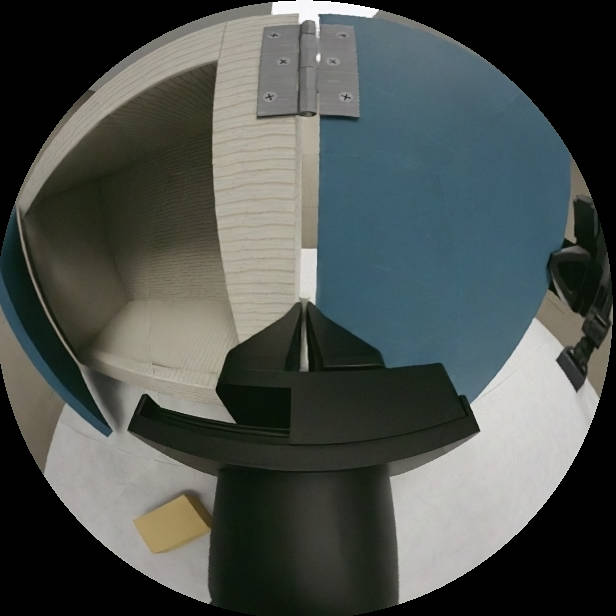

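Call:
execute_actions(actions=[{"arm2":{"joints":{"joint2_rad":1.74,"joint3_rad":0.95,"joint4_rad":0.82}}}], cameras=[])

Call:
execute_actions(actions=[{"arm2":{"joints":{"joint2_rad":1.56,"joint3_rad":1.08,"joint4_rad":0.82}}}], cameras=[])

Scene clock: 309.17 s.
Joint torques (N m, as the arm reports them, + toward a larger angle): arm1=[-0.21  3.51  6.77  1.64 -0.09 -0.03] | arm2=[  0.08 -13.29   9.34   3.42  -0.21   0.26] | arm3=[-0.9  -8.68  5.6   1.7   0.36  0.02]
Motor temperatures (°C, as the motors report them): arm1=[26 24 39 25 27 26] | arm2=[25 36 48 26 26 27] | arm3=[23 33 40 27 25 26]
arm1.joint_positions: joint1_rad=-0.055 joint2_rad=+0.643 joint3_rad=+1.691 joint4_rad=-1.598 joint5_rad=+0.138 joint6_rad=+0.024 gripper_m=+0.094
arm1.joint_status: not commanded
arm1.hand: x=-0.3743 y=+0.4685 z=+1.4090 quat_wxyz=(-0.303, -0.654, -0.578, +0.383) (m; scene frame)
arm2.joint_positions: joint1_rad=-0.152 joint2_rad=+1.736 joint3_rad=+0.943 joint4_rad=+0.778 joint5_rad=+0.005 joint6_rad=-0.013 gripper_m=+0.015
arm2.joint_status: all done
arm2.hand: x=-0.0118 y=-0.0316 z=+0.9823 quat_wxyz=(-0.425, -0.564, -0.433, +0.560) (m; scene frame)
arm3.joint_positions: joint1_rad=-0.160 joint2_rad=+1.789 joint3_rad=+0.811 joint4_rad=+1.001 joint5_rad=-0.008 joint6_rad=+0.001 gripper_m=+0.002
arm3.joint_status: not commanded
arm3.hand: x=-0.0498 y=-0.2483 z=+0.9009 quat_wxyz=(-0.060, +0.697, -0.059, -0.713) (m; scene frame)
pictures: none
No camera images: the call's "cameras" was empty. Leave "cameras" out to get every camera's image.

Scene clock: 311.20 s.
Joint torques (N m, as the arm reports them, + toward a larger angle): arm1=[-0.11  3.62  6.8   1.6  -0.09 -0.02] | arm2=[  0.33 -26.33  18.16   3.83  -0.2    0.26] | arm3=[-1.16 -8.85  5.54  1.63  0.35  0.03]
Motor temperatures (°C, as the motors report them): arm1=[26 24 39 25 27 26] | arm2=[25 37 48 26 26 27] | arm3=[23 33 40 27 25 26]
arm1.joint_positions: joint1_rad=-0.055 joint2_rad=+0.643 joint3_rad=+1.691 joint4_rad=-1.598 joint5_rad=+0.138 joint6_rad=+0.024 gripper_m=+0.094
arm1.joint_status: not commanded
arm1.hand: x=-0.3743 y=+0.4685 z=+1.4090 quat_wxyz=(-0.303, -0.654, -0.578, +0.383) (m; scene frame)
arm2.joint_positions: joint1_rad=-0.152 joint2_rad=+1.725 joint3_rad=+0.947 joint4_rad=+0.765 joint5_rad=+0.005 joint6_rad=-0.013 gripper_m=+0.015
arm2.joint_status: joint2_rad time_out (moved -0.011 of -0.176); joint3_rad time_out (moved +0.004 of +0.137); joint4_rad time_out (moved -0.013 of +0.042)
arm2.on_its_own: joint2_rad reads +1.725 and still pushes toward +1.560 since a time_out; joint3_rad reads +0.947 and still pushes toward +1.059 since a time_out; joint4_rad reads +0.765 and still pushes toward +0.820 since a time_out
arm2.hand: x=-0.0118 y=-0.0316 z=+0.9881 quat_wxyz=(-0.426, -0.564, -0.432, +0.560) (m; scene frame)
arm3.joint_positions: joint1_rad=-0.160 joint2_rad=+1.789 joint3_rad=+0.811 joint4_rad=+1.001 joint5_rad=-0.008 joint6_rad=+0.001 gripper_m=+0.002
arm3.joint_status: not commanded
arm3.hand: x=-0.0498 y=-0.2483 z=+0.9009 quat_wxyz=(-0.060, +0.697, -0.059, -0.713) (m; scene frame)
pictures: none
No camera images: the call's "cameras" was empty. Leave "cameras" out to get every camera's image.

Call:
execute_actions(actions=[{"arm2":{"joints":{"joint2_rad":1.68,"joint3_rad":0.97,"joint4_rad":0.79}},"arm3":{"joints":{"joint1_rad":-0.165,"joint2_rad":1.78,"joint4_rad":0.97,"joint5_rad":-0.005,"gripper_m":0.03}}}], cameras=[])

Call:
execute_actions(actions=[{"arm3":{"joints":{"joint2_rad":1.72,"joint3_rad":0.66,"joint4_rad":1.05}}}], cameras=["arm3_cam_wrist"])

Call:
zoom_image(camera="arm3_cam_wrist", region=[230,170,390,370])

Scene clock: 319.37 s.
Joint torques (N m, as the arm reports them, + toward a larger angle): arm1=[-0.17  3.71  6.77  1.64 -0.09 -0.03] | arm2=[  0.52 -17.15  10.85   3.09  -0.23   0.27] | arm3=[ -0.37 -12.77   6.15   1.44   0.     0.02]
Motor temperatures (°C, as the motors report them): arm1=[26 24 39 25 27 26] | arm2=[25 38 50 26 26 27] | arm3=[23 33 40 27 25 26]
arm1.joint_positions: joint1_rad=-0.055 joint2_rad=+0.643 joint3_rad=+1.691 joint4_rad=-1.598 joint5_rad=+0.138 joint6_rad=+0.024 gripper_m=+0.094
arm1.joint_status: not commanded
arm1.hand: x=-0.3743 y=+0.4685 z=+1.4090 quat_wxyz=(-0.303, -0.654, -0.578, +0.383) (m; scene frame)
arm2.joint_positions: joint1_rad=-0.152 joint2_rad=+1.726 joint3_rad=+0.946 joint4_rad=+0.756 joint5_rad=+0.006 joint6_rad=-0.013 gripper_m=+0.015
arm2.joint_status: all done
arm2.hand: x=-0.0118 y=-0.0315 z=+0.9847 quat_wxyz=(-0.423, -0.567, -0.435, +0.557) (m; scene frame)
arm3.joint_positions: joint1_rad=-0.156 joint2_rad=+1.789 joint3_rad=+0.803 joint4_rad=+0.981 joint5_rad=-0.009 joint6_rad=+0.001 gripper_m=+0.030
arm3.joint_status: all done
arm3.hand: x=-0.0479 y=-0.2510 z=+0.8924 quat_wxyz=(-0.057, +0.707, -0.058, -0.703) (m; scene frame)
pictures: none
No camera images: the call's "cameras" was empty. Leave "cameras" out to get every camera's image.

Scene clock: 320.13 s.
Joint torques (N m, as the arm reports them, + toward a larger angle): arm1=[-0.13  3.48  6.74  1.65 -0.09 -0.01] | arm2=[  0.01 -17.27  10.82   3.06  -0.19   0.24] | arm3=[ -0.59 -11.49   5.94   2.56   0.01   0.04]
Motor temperatures (°C, as the motors report them): arm1=[26 24 39 25 27 26] | arm2=[25 38 49 26 26 27] | arm3=[23 33 40 27 25 26]
arm1.joint_positions: joint1_rad=-0.055 joint2_rad=+0.643 joint3_rad=+1.691 joint4_rad=-1.598 joint5_rad=+0.138 joint6_rad=+0.024 gripper_m=+0.094
arm1.joint_status: not commanded
arm1.hand: x=-0.3743 y=+0.4685 z=+1.4090 quat_wxyz=(-0.303, -0.654, -0.578, +0.383) (m; scene frame)
arm2.joint_positions: joint1_rad=-0.152 joint2_rad=+1.726 joint3_rad=+0.946 joint4_rad=+0.756 joint5_rad=+0.006 joint6_rad=-0.013 gripper_m=+0.015
arm2.joint_status: not commanded
arm2.hand: x=-0.0118 y=-0.0315 z=+0.9847 quat_wxyz=(-0.423, -0.567, -0.435, +0.557) (m; scene frame)
arm3.joint_positions: joint1_rad=-0.156 joint2_rad=+1.733 joint3_rad=+0.659 joint4_rad=+1.029 joint5_rad=-0.009 joint6_rad=+0.001 gripper_m=+0.030
arm3.joint_status: all done
arm3.hand: x=+0.0003 y=-0.2594 z=+0.8734 quat_wxyz=(-0.056, +0.720, -0.059, -0.689) (m; scene frame)
pictures: arm3_cam_wrist
Images, in order (width x height): arm3_cam_wrist 616x616.

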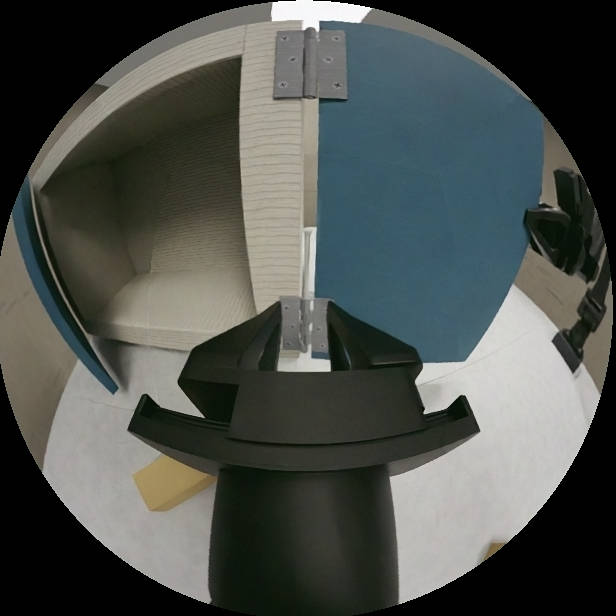

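Region (230, 170, 390, 370) of arm3_cam_wrist's 616x616 image, scaled by 2.520, with more detail than that image has; it fills the left 403 columns of this view, and the rest is white.

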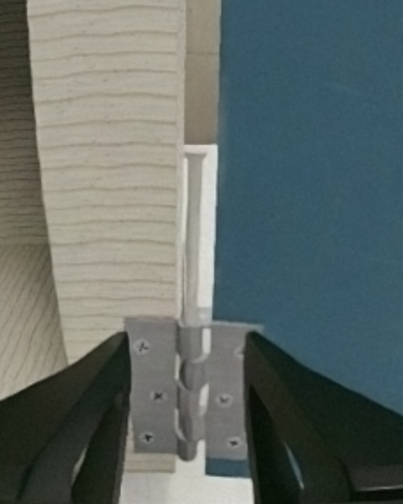

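Call:
execute_actions(actions=[{"arm3":{"joints":{"joint1_rad":-0.165,"joint2_rad":1.55,"joint3_rad":0.70,"joint4_rad":0.85,"joint5_rad":0,"gripper_m":0.0}},"arm2":{"joints":{"joint2_rad":1.75,"joint3_rad":0.94,"joint4_rad":0.81}}}], cameras=[])

Call:
execute_actions(actions=[{"arm3":{"joints":{"joint2_rad":1.68,"joint3_rad":0.88,"joint4_rad":0.85}}}], cameras=["arm3_cam_wrist"])

Scene clock: 330.07 s.
Joint torques (N m, as the arm reports them, + toward a larger angle): arm1=[-0.1   3.67  6.85  1.62 -0.1  -0.02] | arm2=[  0.29 -12.33   8.71   3.15  -0.21   0.25] | arm3=[-0.49 -9.11 10.03  1.31  0.01  0.02]
Motor temperatures (°C, as the motors report them): arm1=[26 24 39 25 27 26] | arm2=[25 37 47 26 26 27] | arm3=[23 33 40 27 25 26]
arm1.joint_positions: joint1_rad=-0.055 joint2_rad=+0.643 joint3_rad=+1.691 joint4_rad=-1.598 joint5_rad=+0.138 joint6_rad=+0.024 gripper_m=+0.094
arm1.joint_status: not commanded
arm1.hand: x=-0.3743 y=+0.4685 z=+1.4090 quat_wxyz=(-0.303, -0.654, -0.578, +0.383) (m; scene frame)
arm2.joint_positions: joint1_rad=-0.152 joint2_rad=+1.736 joint3_rad=+0.942 joint4_rad=+0.776 joint5_rad=+0.006 joint6_rad=-0.013 gripper_m=+0.015
arm2.joint_status: all done
arm2.hand: x=-0.0118 y=-0.0315 z=+0.9814 quat_wxyz=(-0.425, -0.565, -0.433, +0.559) (m; scene frame)
arm3.joint_positions: joint1_rad=-0.156 joint2_rad=+1.546 joint3_rad=+0.667 joint4_rad=+0.860 joint5_rad=-0.003 joint6_rad=+0.001 gripper_m=+0.000
arm3.joint_status: all done
arm3.hand: x=+0.0084 y=-0.2599 z=+0.9384 quat_wxyz=(-0.059, +0.711, -0.060, -0.698) (m; scene frame)
pictures: none
No camera images: the call's "cameras" was empty. Leave "cameras" out to get every camera's image.

Scene clock: 330.97 s.
Joint torques (N m, as the arm reports them, + toward a larger angle): arm1=[-0.2   3.69  6.78  1.62 -0.09 -0.02] | arm2=[  0.39 -12.51   8.62   3.11  -0.17   0.26] | arm3=[ -0.37 -10.86  10.64   1.54   0.     0.04]
Motor temperatures (°C, as the motors report them): arm1=[26 24 39 25 27 26] | arm2=[25 37 46 26 26 27] | arm3=[23 33 40 27 25 26]
arm1.joint_positions: joint1_rad=-0.055 joint2_rad=+0.643 joint3_rad=+1.691 joint4_rad=-1.598 joint5_rad=+0.138 joint6_rad=+0.024 gripper_m=+0.094
arm1.joint_status: not commanded
arm1.hand: x=-0.3743 y=+0.4685 z=+1.4090 quat_wxyz=(-0.303, -0.654, -0.578, +0.383) (m; scene frame)
arm2.joint_positions: joint1_rad=-0.152 joint2_rad=+1.736 joint3_rad=+0.942 joint4_rad=+0.776 joint5_rad=+0.006 joint6_rad=-0.013 gripper_m=+0.015
arm2.joint_status: not commanded
arm2.hand: x=-0.0118 y=-0.0315 z=+0.9814 quat_wxyz=(-0.425, -0.565, -0.433, +0.559) (m; scene frame)
arm3.joint_positions: joint1_rad=-0.156 joint2_rad=+1.676 joint3_rad=+0.840 joint4_rad=+0.858 joint5_rad=-0.003 joint6_rad=+0.001 gripper_m=+0.000
arm3.joint_status: all done
arm3.hand: x=-0.0521 y=-0.2494 z=+0.9486 quat_wxyz=(-0.060, +0.697, -0.059, -0.712) (m; scene frame)
pictures: arm3_cam_wrist
Images, in order (width x height): arm3_cam_wrist 616x616.

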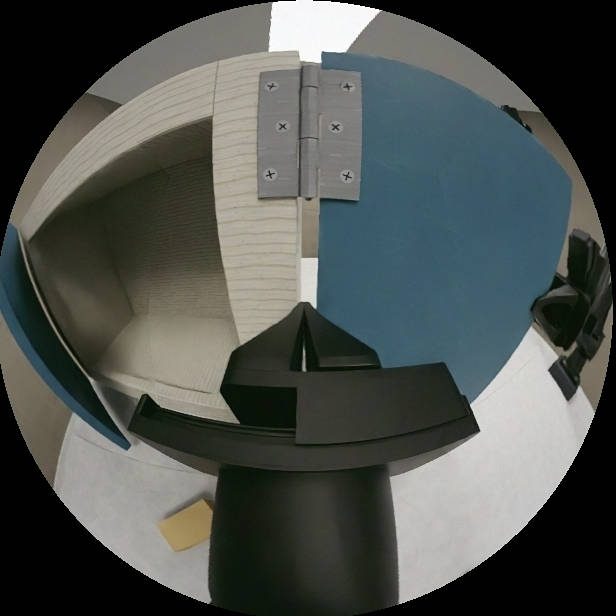

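Call:
execute_actions(actions=[{"arm3":{"joints":{"joint1_rad":-0.178}}}], cameras=[])

Call:
execute_actions(actions=[{"arm3":{"joints":{"joint2_rad":1.80,"joint3_rad":0.83,"joint4_rad":0.98}}}], cameras=["arm3_cam_wrist"])

Scene clock: 335.47 s.
Joint torques (N m, as the arm reports them, + toward a larger angle): arm1=[-0.26  3.6   6.75  1.64 -0.09 -0.02] | arm2=[  0.2  -12.28   8.61   3.05  -0.26   0.27] | arm3=[ -1.32 -11.49  10.77   1.57   0.     0.05]
Motor temperatures (°C, as the motors report them): arm1=[26 24 39 25 27 26] | arm2=[25 36 45 26 26 27] | arm3=[23 33 41 27 25 26]
arm1.joint_positions: joint1_rad=-0.055 joint2_rad=+0.643 joint3_rad=+1.691 joint4_rad=-1.598 joint5_rad=+0.138 joint6_rad=+0.024 gripper_m=+0.094
arm1.joint_status: not commanded
arm1.hand: x=-0.3743 y=+0.4685 z=+1.4090 quat_wxyz=(-0.303, -0.654, -0.578, +0.383) (m; scene frame)
arm2.joint_positions: joint1_rad=-0.152 joint2_rad=+1.736 joint3_rad=+0.942 joint4_rad=+0.776 joint5_rad=+0.006 joint6_rad=-0.013 gripper_m=+0.015
arm2.joint_status: not commanded
arm2.hand: x=-0.0118 y=-0.0315 z=+0.9814 quat_wxyz=(-0.425, -0.565, -0.433, +0.559) (m; scene frame)
arm3.joint_positions: joint1_rad=-0.162 joint2_rad=+1.676 joint3_rad=+0.840 joint4_rad=+0.858 joint5_rad=-0.004 joint6_rad=+0.001 gripper_m=+0.000
arm3.joint_status: all done
arm3.hand: x=-0.0514 y=-0.2459 z=+0.9486 quat_wxyz=(-0.062, +0.697, -0.061, -0.712) (m; scene frame)
pictures: none
No camera images: the call's "cameras" was empty. Leave "cameras" out to get every camera's image.

Scene clock: 336.20 s.
Joint torques (N m, as the arm reports them, + toward a larger angle): arm1=[-0.28  3.39  6.78  1.63 -0.09 -0.01] | arm2=[ -0.01 -12.6    8.57   3.1   -0.19   0.28] | arm3=[-1.06 -9.41  6.01  1.85  0.15  0.04]
Motor temperatures (°C, as the motors report them): arm1=[26 24 39 25 27 26] | arm2=[25 36 45 26 26 27] | arm3=[23 33 41 27 25 26]
arm1.joint_positions: joint1_rad=-0.055 joint2_rad=+0.643 joint3_rad=+1.691 joint4_rad=-1.598 joint5_rad=+0.138 joint6_rad=+0.024 gripper_m=+0.094
arm1.joint_status: not commanded
arm1.hand: x=-0.3743 y=+0.4685 z=+1.4090 quat_wxyz=(-0.303, -0.654, -0.578, +0.383) (m; scene frame)
arm2.joint_positions: joint1_rad=-0.152 joint2_rad=+1.736 joint3_rad=+0.942 joint4_rad=+0.776 joint5_rad=+0.006 joint6_rad=-0.013 gripper_m=+0.015
arm2.joint_status: not commanded
arm2.hand: x=-0.0118 y=-0.0315 z=+0.9814 quat_wxyz=(-0.425, -0.565, -0.433, +0.559) (m; scene frame)
arm3.joint_positions: joint1_rad=-0.162 joint2_rad=+1.765 joint3_rad=+0.841 joint4_rad=+0.978 joint5_rad=-0.007 joint6_rad=+0.001 gripper_m=+0.000
arm3.joint_status: all done
arm3.hand: x=-0.0574 y=-0.2454 z=+0.9243 quat_wxyz=(-0.062, +0.685, -0.059, -0.723) (m; scene frame)
pictures: arm3_cam_wrist
Images, in order (width x height): arm3_cam_wrist 616x616.

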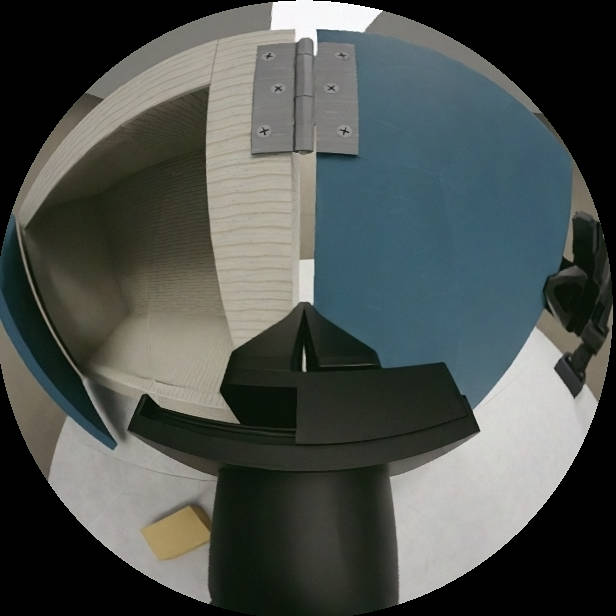

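Pressing on head. Now lower the door to free sag, then raise.

Call:
execute_actions(actions=[{"arm2":{"joints":{"joint2_rad":1.80,"joint3_rad":0.90,"joint4_rad":0.85}}}], cameras=[])

Call:
execute_actions(actions=[{"arm2":{"joints":{"joint2_rad":1.68,"joint3_rad":0.98,"joint4_rad":0.82}}}], cameras=[])

Scene clock: 340.37 s.
Joint torques (N m, as the arm reports them, + toward a larger angle): arm1=[-0.13  3.63  6.78  1.66 -0.09 -0.02] | arm2=[  0.09 -10.78   5.69   2.39  -0.21   0.27] | arm3=[-0.88 -9.67  6.02  1.82  0.32  0.05]
Motor temperatures (°C, as the motors report them): arm1=[26 24 39 25 27 26] | arm2=[25 36 44 26 26 27] | arm3=[23 33 41 27 25 26]
arm1.joint_positions: joint1_rad=-0.055 joint2_rad=+0.643 joint3_rad=+1.691 joint4_rad=-1.598 joint5_rad=+0.138 joint6_rad=+0.024 gripper_m=+0.094
arm1.joint_status: not commanded
arm1.hand: x=-0.3743 y=+0.4685 z=+1.4090 quat_wxyz=(-0.303, -0.654, -0.578, +0.383) (m; scene frame)
arm2.joint_positions: joint1_rad=-0.152 joint2_rad=+1.760 joint3_rad=+0.936 joint4_rad=+0.836 joint5_rad=+0.006 joint6_rad=-0.013 gripper_m=+0.015
arm2.joint_status: all done
arm2.hand: x=-0.0118 y=-0.0317 z=+0.9776 quat_wxyz=(-0.431, -0.557, -0.427, +0.568) (m; scene frame)
arm3.joint_positions: joint1_rad=-0.162 joint2_rad=+1.765 joint3_rad=+0.840 joint4_rad=+0.978 joint5_rad=-0.011 joint6_rad=+0.001 gripper_m=+0.000
arm3.joint_status: not commanded
arm3.hand: x=-0.0575 y=-0.2463 z=+0.9237 quat_wxyz=(-0.060, +0.686, -0.057, -0.723) (m; scene frame)
pictures: none
No camera images: the call's "cameras" was empty. Leave "cameras" out to get every camera's image.

Scene clock: 341.10 s.
Joint torques (N m, as the arm reports them, + toward a larger angle): arm1=[ 0.02  3.63  6.79  1.65 -0.09 -0.01] | arm2=[  0.27 -19.02  12.06   2.03  -0.21   0.26] | arm3=[-1.15 -9.04  5.79  1.79  0.3   0.04]
Motor temperatures (°C, as the motors report them): arm1=[26 24 39 25 27 26] | arm2=[25 36 44 26 26 27] | arm3=[23 33 41 27 25 26]
arm1.joint_positions: joint1_rad=-0.055 joint2_rad=+0.643 joint3_rad=+1.691 joint4_rad=-1.598 joint5_rad=+0.138 joint6_rad=+0.024 gripper_m=+0.094
arm1.joint_status: not commanded
arm1.hand: x=-0.3743 y=+0.4685 z=+1.4090 quat_wxyz=(-0.303, -0.654, -0.578, +0.383) (m; scene frame)
arm2.joint_positions: joint1_rad=-0.152 joint2_rad=+1.748 joint3_rad=+0.939 joint4_rad=+0.813 joint5_rad=+0.006 joint6_rad=-0.013 gripper_m=+0.015
arm2.joint_status: all done
arm2.hand: x=-0.0118 y=-0.0315 z=+0.9812 quat_wxyz=(-0.429, -0.559, -0.429, +0.565) (m; scene frame)
arm3.joint_positions: joint1_rad=-0.162 joint2_rad=+1.765 joint3_rad=+0.840 joint4_rad=+0.978 joint5_rad=-0.011 joint6_rad=+0.001 gripper_m=+0.000
arm3.joint_status: not commanded
arm3.hand: x=-0.0575 y=-0.2462 z=+0.9237 quat_wxyz=(-0.061, +0.686, -0.057, -0.723) (m; scene frame)
pictures: none
No camera images: the call's "cameras" was empty. Leave "cameras" out to get every camera's image.

Call:
execute_actions(actions=[{"arm2":{"joints":{"joint6_rad":0.09}}}], cameras=[])

Call:
execute_actions(actions=[{"arm2":{"joints":{"joint2_rad":1.76,"joint3_rad":0.93}}}], cameras=[])

Call:
execute_actions(actions=[{"arm2":{"joints":{"joint6_rad":-0.11,"joint2_rad":1.68,"joint3_rad":0.98}}}], cameras=[])

Scene clock: 347.70 s.
Joint torques (N m, as the arm reports them, + toward a larger angle): arm1=[-0.2   3.62  6.79  1.65 -0.08 -0.03] | arm2=[  0.26 -18.83  12.04   2.14  -0.23   1.11] | arm3=[-1.12 -9.51  5.95  1.86  0.3   0.06]
Motor temperatures (°C, as the motors report them): arm1=[26 24 39 25 27 26] | arm2=[25 36 45 26 26 27] | arm3=[23 33 41 27 25 26]
arm1.joint_positions: joint1_rad=-0.055 joint2_rad=+0.643 joint3_rad=+1.691 joint4_rad=-1.598 joint5_rad=+0.138 joint6_rad=+0.024 gripper_m=+0.094
arm1.joint_status: not commanded
arm1.hand: x=-0.3743 y=+0.4685 z=+1.4090 quat_wxyz=(-0.303, -0.654, -0.578, +0.383) (m; scene frame)
arm2.joint_positions: joint1_rad=-0.152 joint2_rad=+1.748 joint3_rad=+0.939 joint4_rad=+0.813 joint5_rad=+0.006 joint6_rad=+0.007 gripper_m=+0.015
arm2.joint_status: joint6_rad time_out (moved +0.020 of +0.103)
arm2.on_its_own: joint6_rad reads +0.007 and still pushes toward +0.090 since a time_out
arm2.hand: x=-0.0118 y=-0.0315 z=+0.9812 quat_wxyz=(-0.435, -0.563, -0.423, +0.561) (m; scene frame)
arm3.joint_positions: joint1_rad=-0.162 joint2_rad=+1.765 joint3_rad=+0.840 joint4_rad=+0.978 joint5_rad=-0.011 joint6_rad=+0.001 gripper_m=+0.000
arm3.joint_status: not commanded
arm3.hand: x=-0.0575 y=-0.2462 z=+0.9237 quat_wxyz=(-0.061, +0.686, -0.057, -0.723) (m; scene frame)
pictures: none
No camera images: the call's "cameras" was empty. Leave "cameras" out to get every camera's image.

not run: a stop came earlier in this reply.

not run: a stop came earlier in this reply.

Call:
execute_actions(actions=[{"arm2":{"joints":{"joint6_rad":0.0,"joint2_rad":1.70,"joint3_rad":0.96,"joint4_rad":0.81}},"arm3":{"joints":{"joint2_rad":1.87,"joint3_rad":0.80,"joint4_rad":1.03}}}], cameras=[])

Call:
execute_actions(actions=[{"arm2":{"joints":{"joint2_rad":1.62,"joint3_rad":1.0,"joint4_rad":0.80}}}], cameras=["arm3_cam_wrist"])

Scene clock: 358.77 s.
Joint torques (N m, as the arm reports them, + toward a larger angle): arm1=[-0.3   3.6   6.8   1.63 -0.1  -0.03] | arm2=[ -0.02 -17.54  10.49   1.72  -0.2    0.25] | arm3=[-1.34 -6.96  3.88  0.55  0.25  0.01]
Motor temperatures (°C, as the motors report them): arm1=[26 24 39 25 27 26] | arm2=[25 36 45 25 26 28] | arm3=[23 32 40 27 25 26]
arm1.joint_positions: joint1_rad=-0.055 joint2_rad=+0.643 joint3_rad=+1.691 joint4_rad=-1.598 joint5_rad=+0.138 joint6_rad=+0.024 gripper_m=+0.094
arm1.joint_status: not commanded
arm1.hand: x=-0.3743 y=+0.4685 z=+1.4090 quat_wxyz=(-0.303, -0.654, -0.578, +0.383) (m; scene frame)
arm2.joint_positions: joint1_rad=-0.152 joint2_rad=+1.748 joint3_rad=+0.939 joint4_rad=+0.811 joint5_rad=+0.006 joint6_rad=-0.010 gripper_m=+0.015
arm2.joint_status: all done
arm2.hand: x=-0.0118 y=-0.0315 z=+0.9807 quat_wxyz=(-0.430, -0.560, -0.428, +0.564) (m; scene frame)
arm3.joint_positions: joint1_rad=-0.162 joint2_rad=+1.796 joint3_rad=+0.831 joint4_rad=+1.062 joint5_rad=-0.010 joint6_rad=+0.001 gripper_m=+0.000
arm3.joint_status: all done
arm3.hand: x=-0.0552 y=-0.2465 z=+0.9210 quat_wxyz=(-0.062, +0.670, -0.056, -0.738) (m; scene frame)
pictures: none
No camera images: the call's "cameras" was empty. Leave "cameras" out to get every camera's image.

Scene clock: 359.40 s.
Joint torques (N m, as the arm reports them, + toward a larger angle): arm1=[-0.14  3.59  6.81  1.61 -0.09 -0.02] | arm2=[  0.54 -22.35  13.47   2.74  -0.22   0.22] | arm3=[-0.87 -6.83  3.96  0.59  0.27  0.03]
Motor temperatures (°C, as the motors report them): arm1=[26 24 39 25 27 26] | arm2=[25 36 45 25 26 28] | arm3=[23 32 40 27 25 26]
arm1.joint_positions: joint1_rad=-0.055 joint2_rad=+0.643 joint3_rad=+1.691 joint4_rad=-1.598 joint5_rad=+0.138 joint6_rad=+0.024 gripper_m=+0.094
arm1.joint_status: not commanded
arm1.hand: x=-0.3743 y=+0.4685 z=+1.4090 quat_wxyz=(-0.303, -0.654, -0.578, +0.383) (m; scene frame)
arm2.joint_positions: joint1_rad=-0.152 joint2_rad=+1.734 joint3_rad=+0.943 joint4_rad=+0.777 joint5_rad=+0.006 joint6_rad=-0.010 gripper_m=+0.015
arm2.joint_status: all done
arm2.hand: x=-0.0118 y=-0.0314 z=+0.9831 quat_wxyz=(-0.426, -0.565, -0.432, +0.560) (m; scene frame)
arm3.joint_positions: joint1_rad=-0.162 joint2_rad=+1.796 joint3_rad=+0.831 joint4_rad=+1.062 joint5_rad=-0.010 joint6_rad=+0.001 gripper_m=+0.000
arm3.joint_status: not commanded
arm3.hand: x=-0.0552 y=-0.2465 z=+0.9210 quat_wxyz=(-0.062, +0.670, -0.056, -0.738) (m; scene frame)
pictures: arm3_cam_wrist
Images, in order (width x height): arm3_cam_wrist 616x616.

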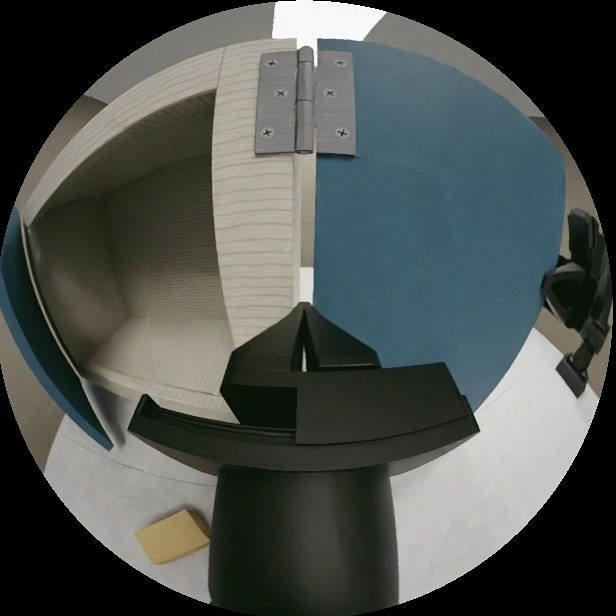

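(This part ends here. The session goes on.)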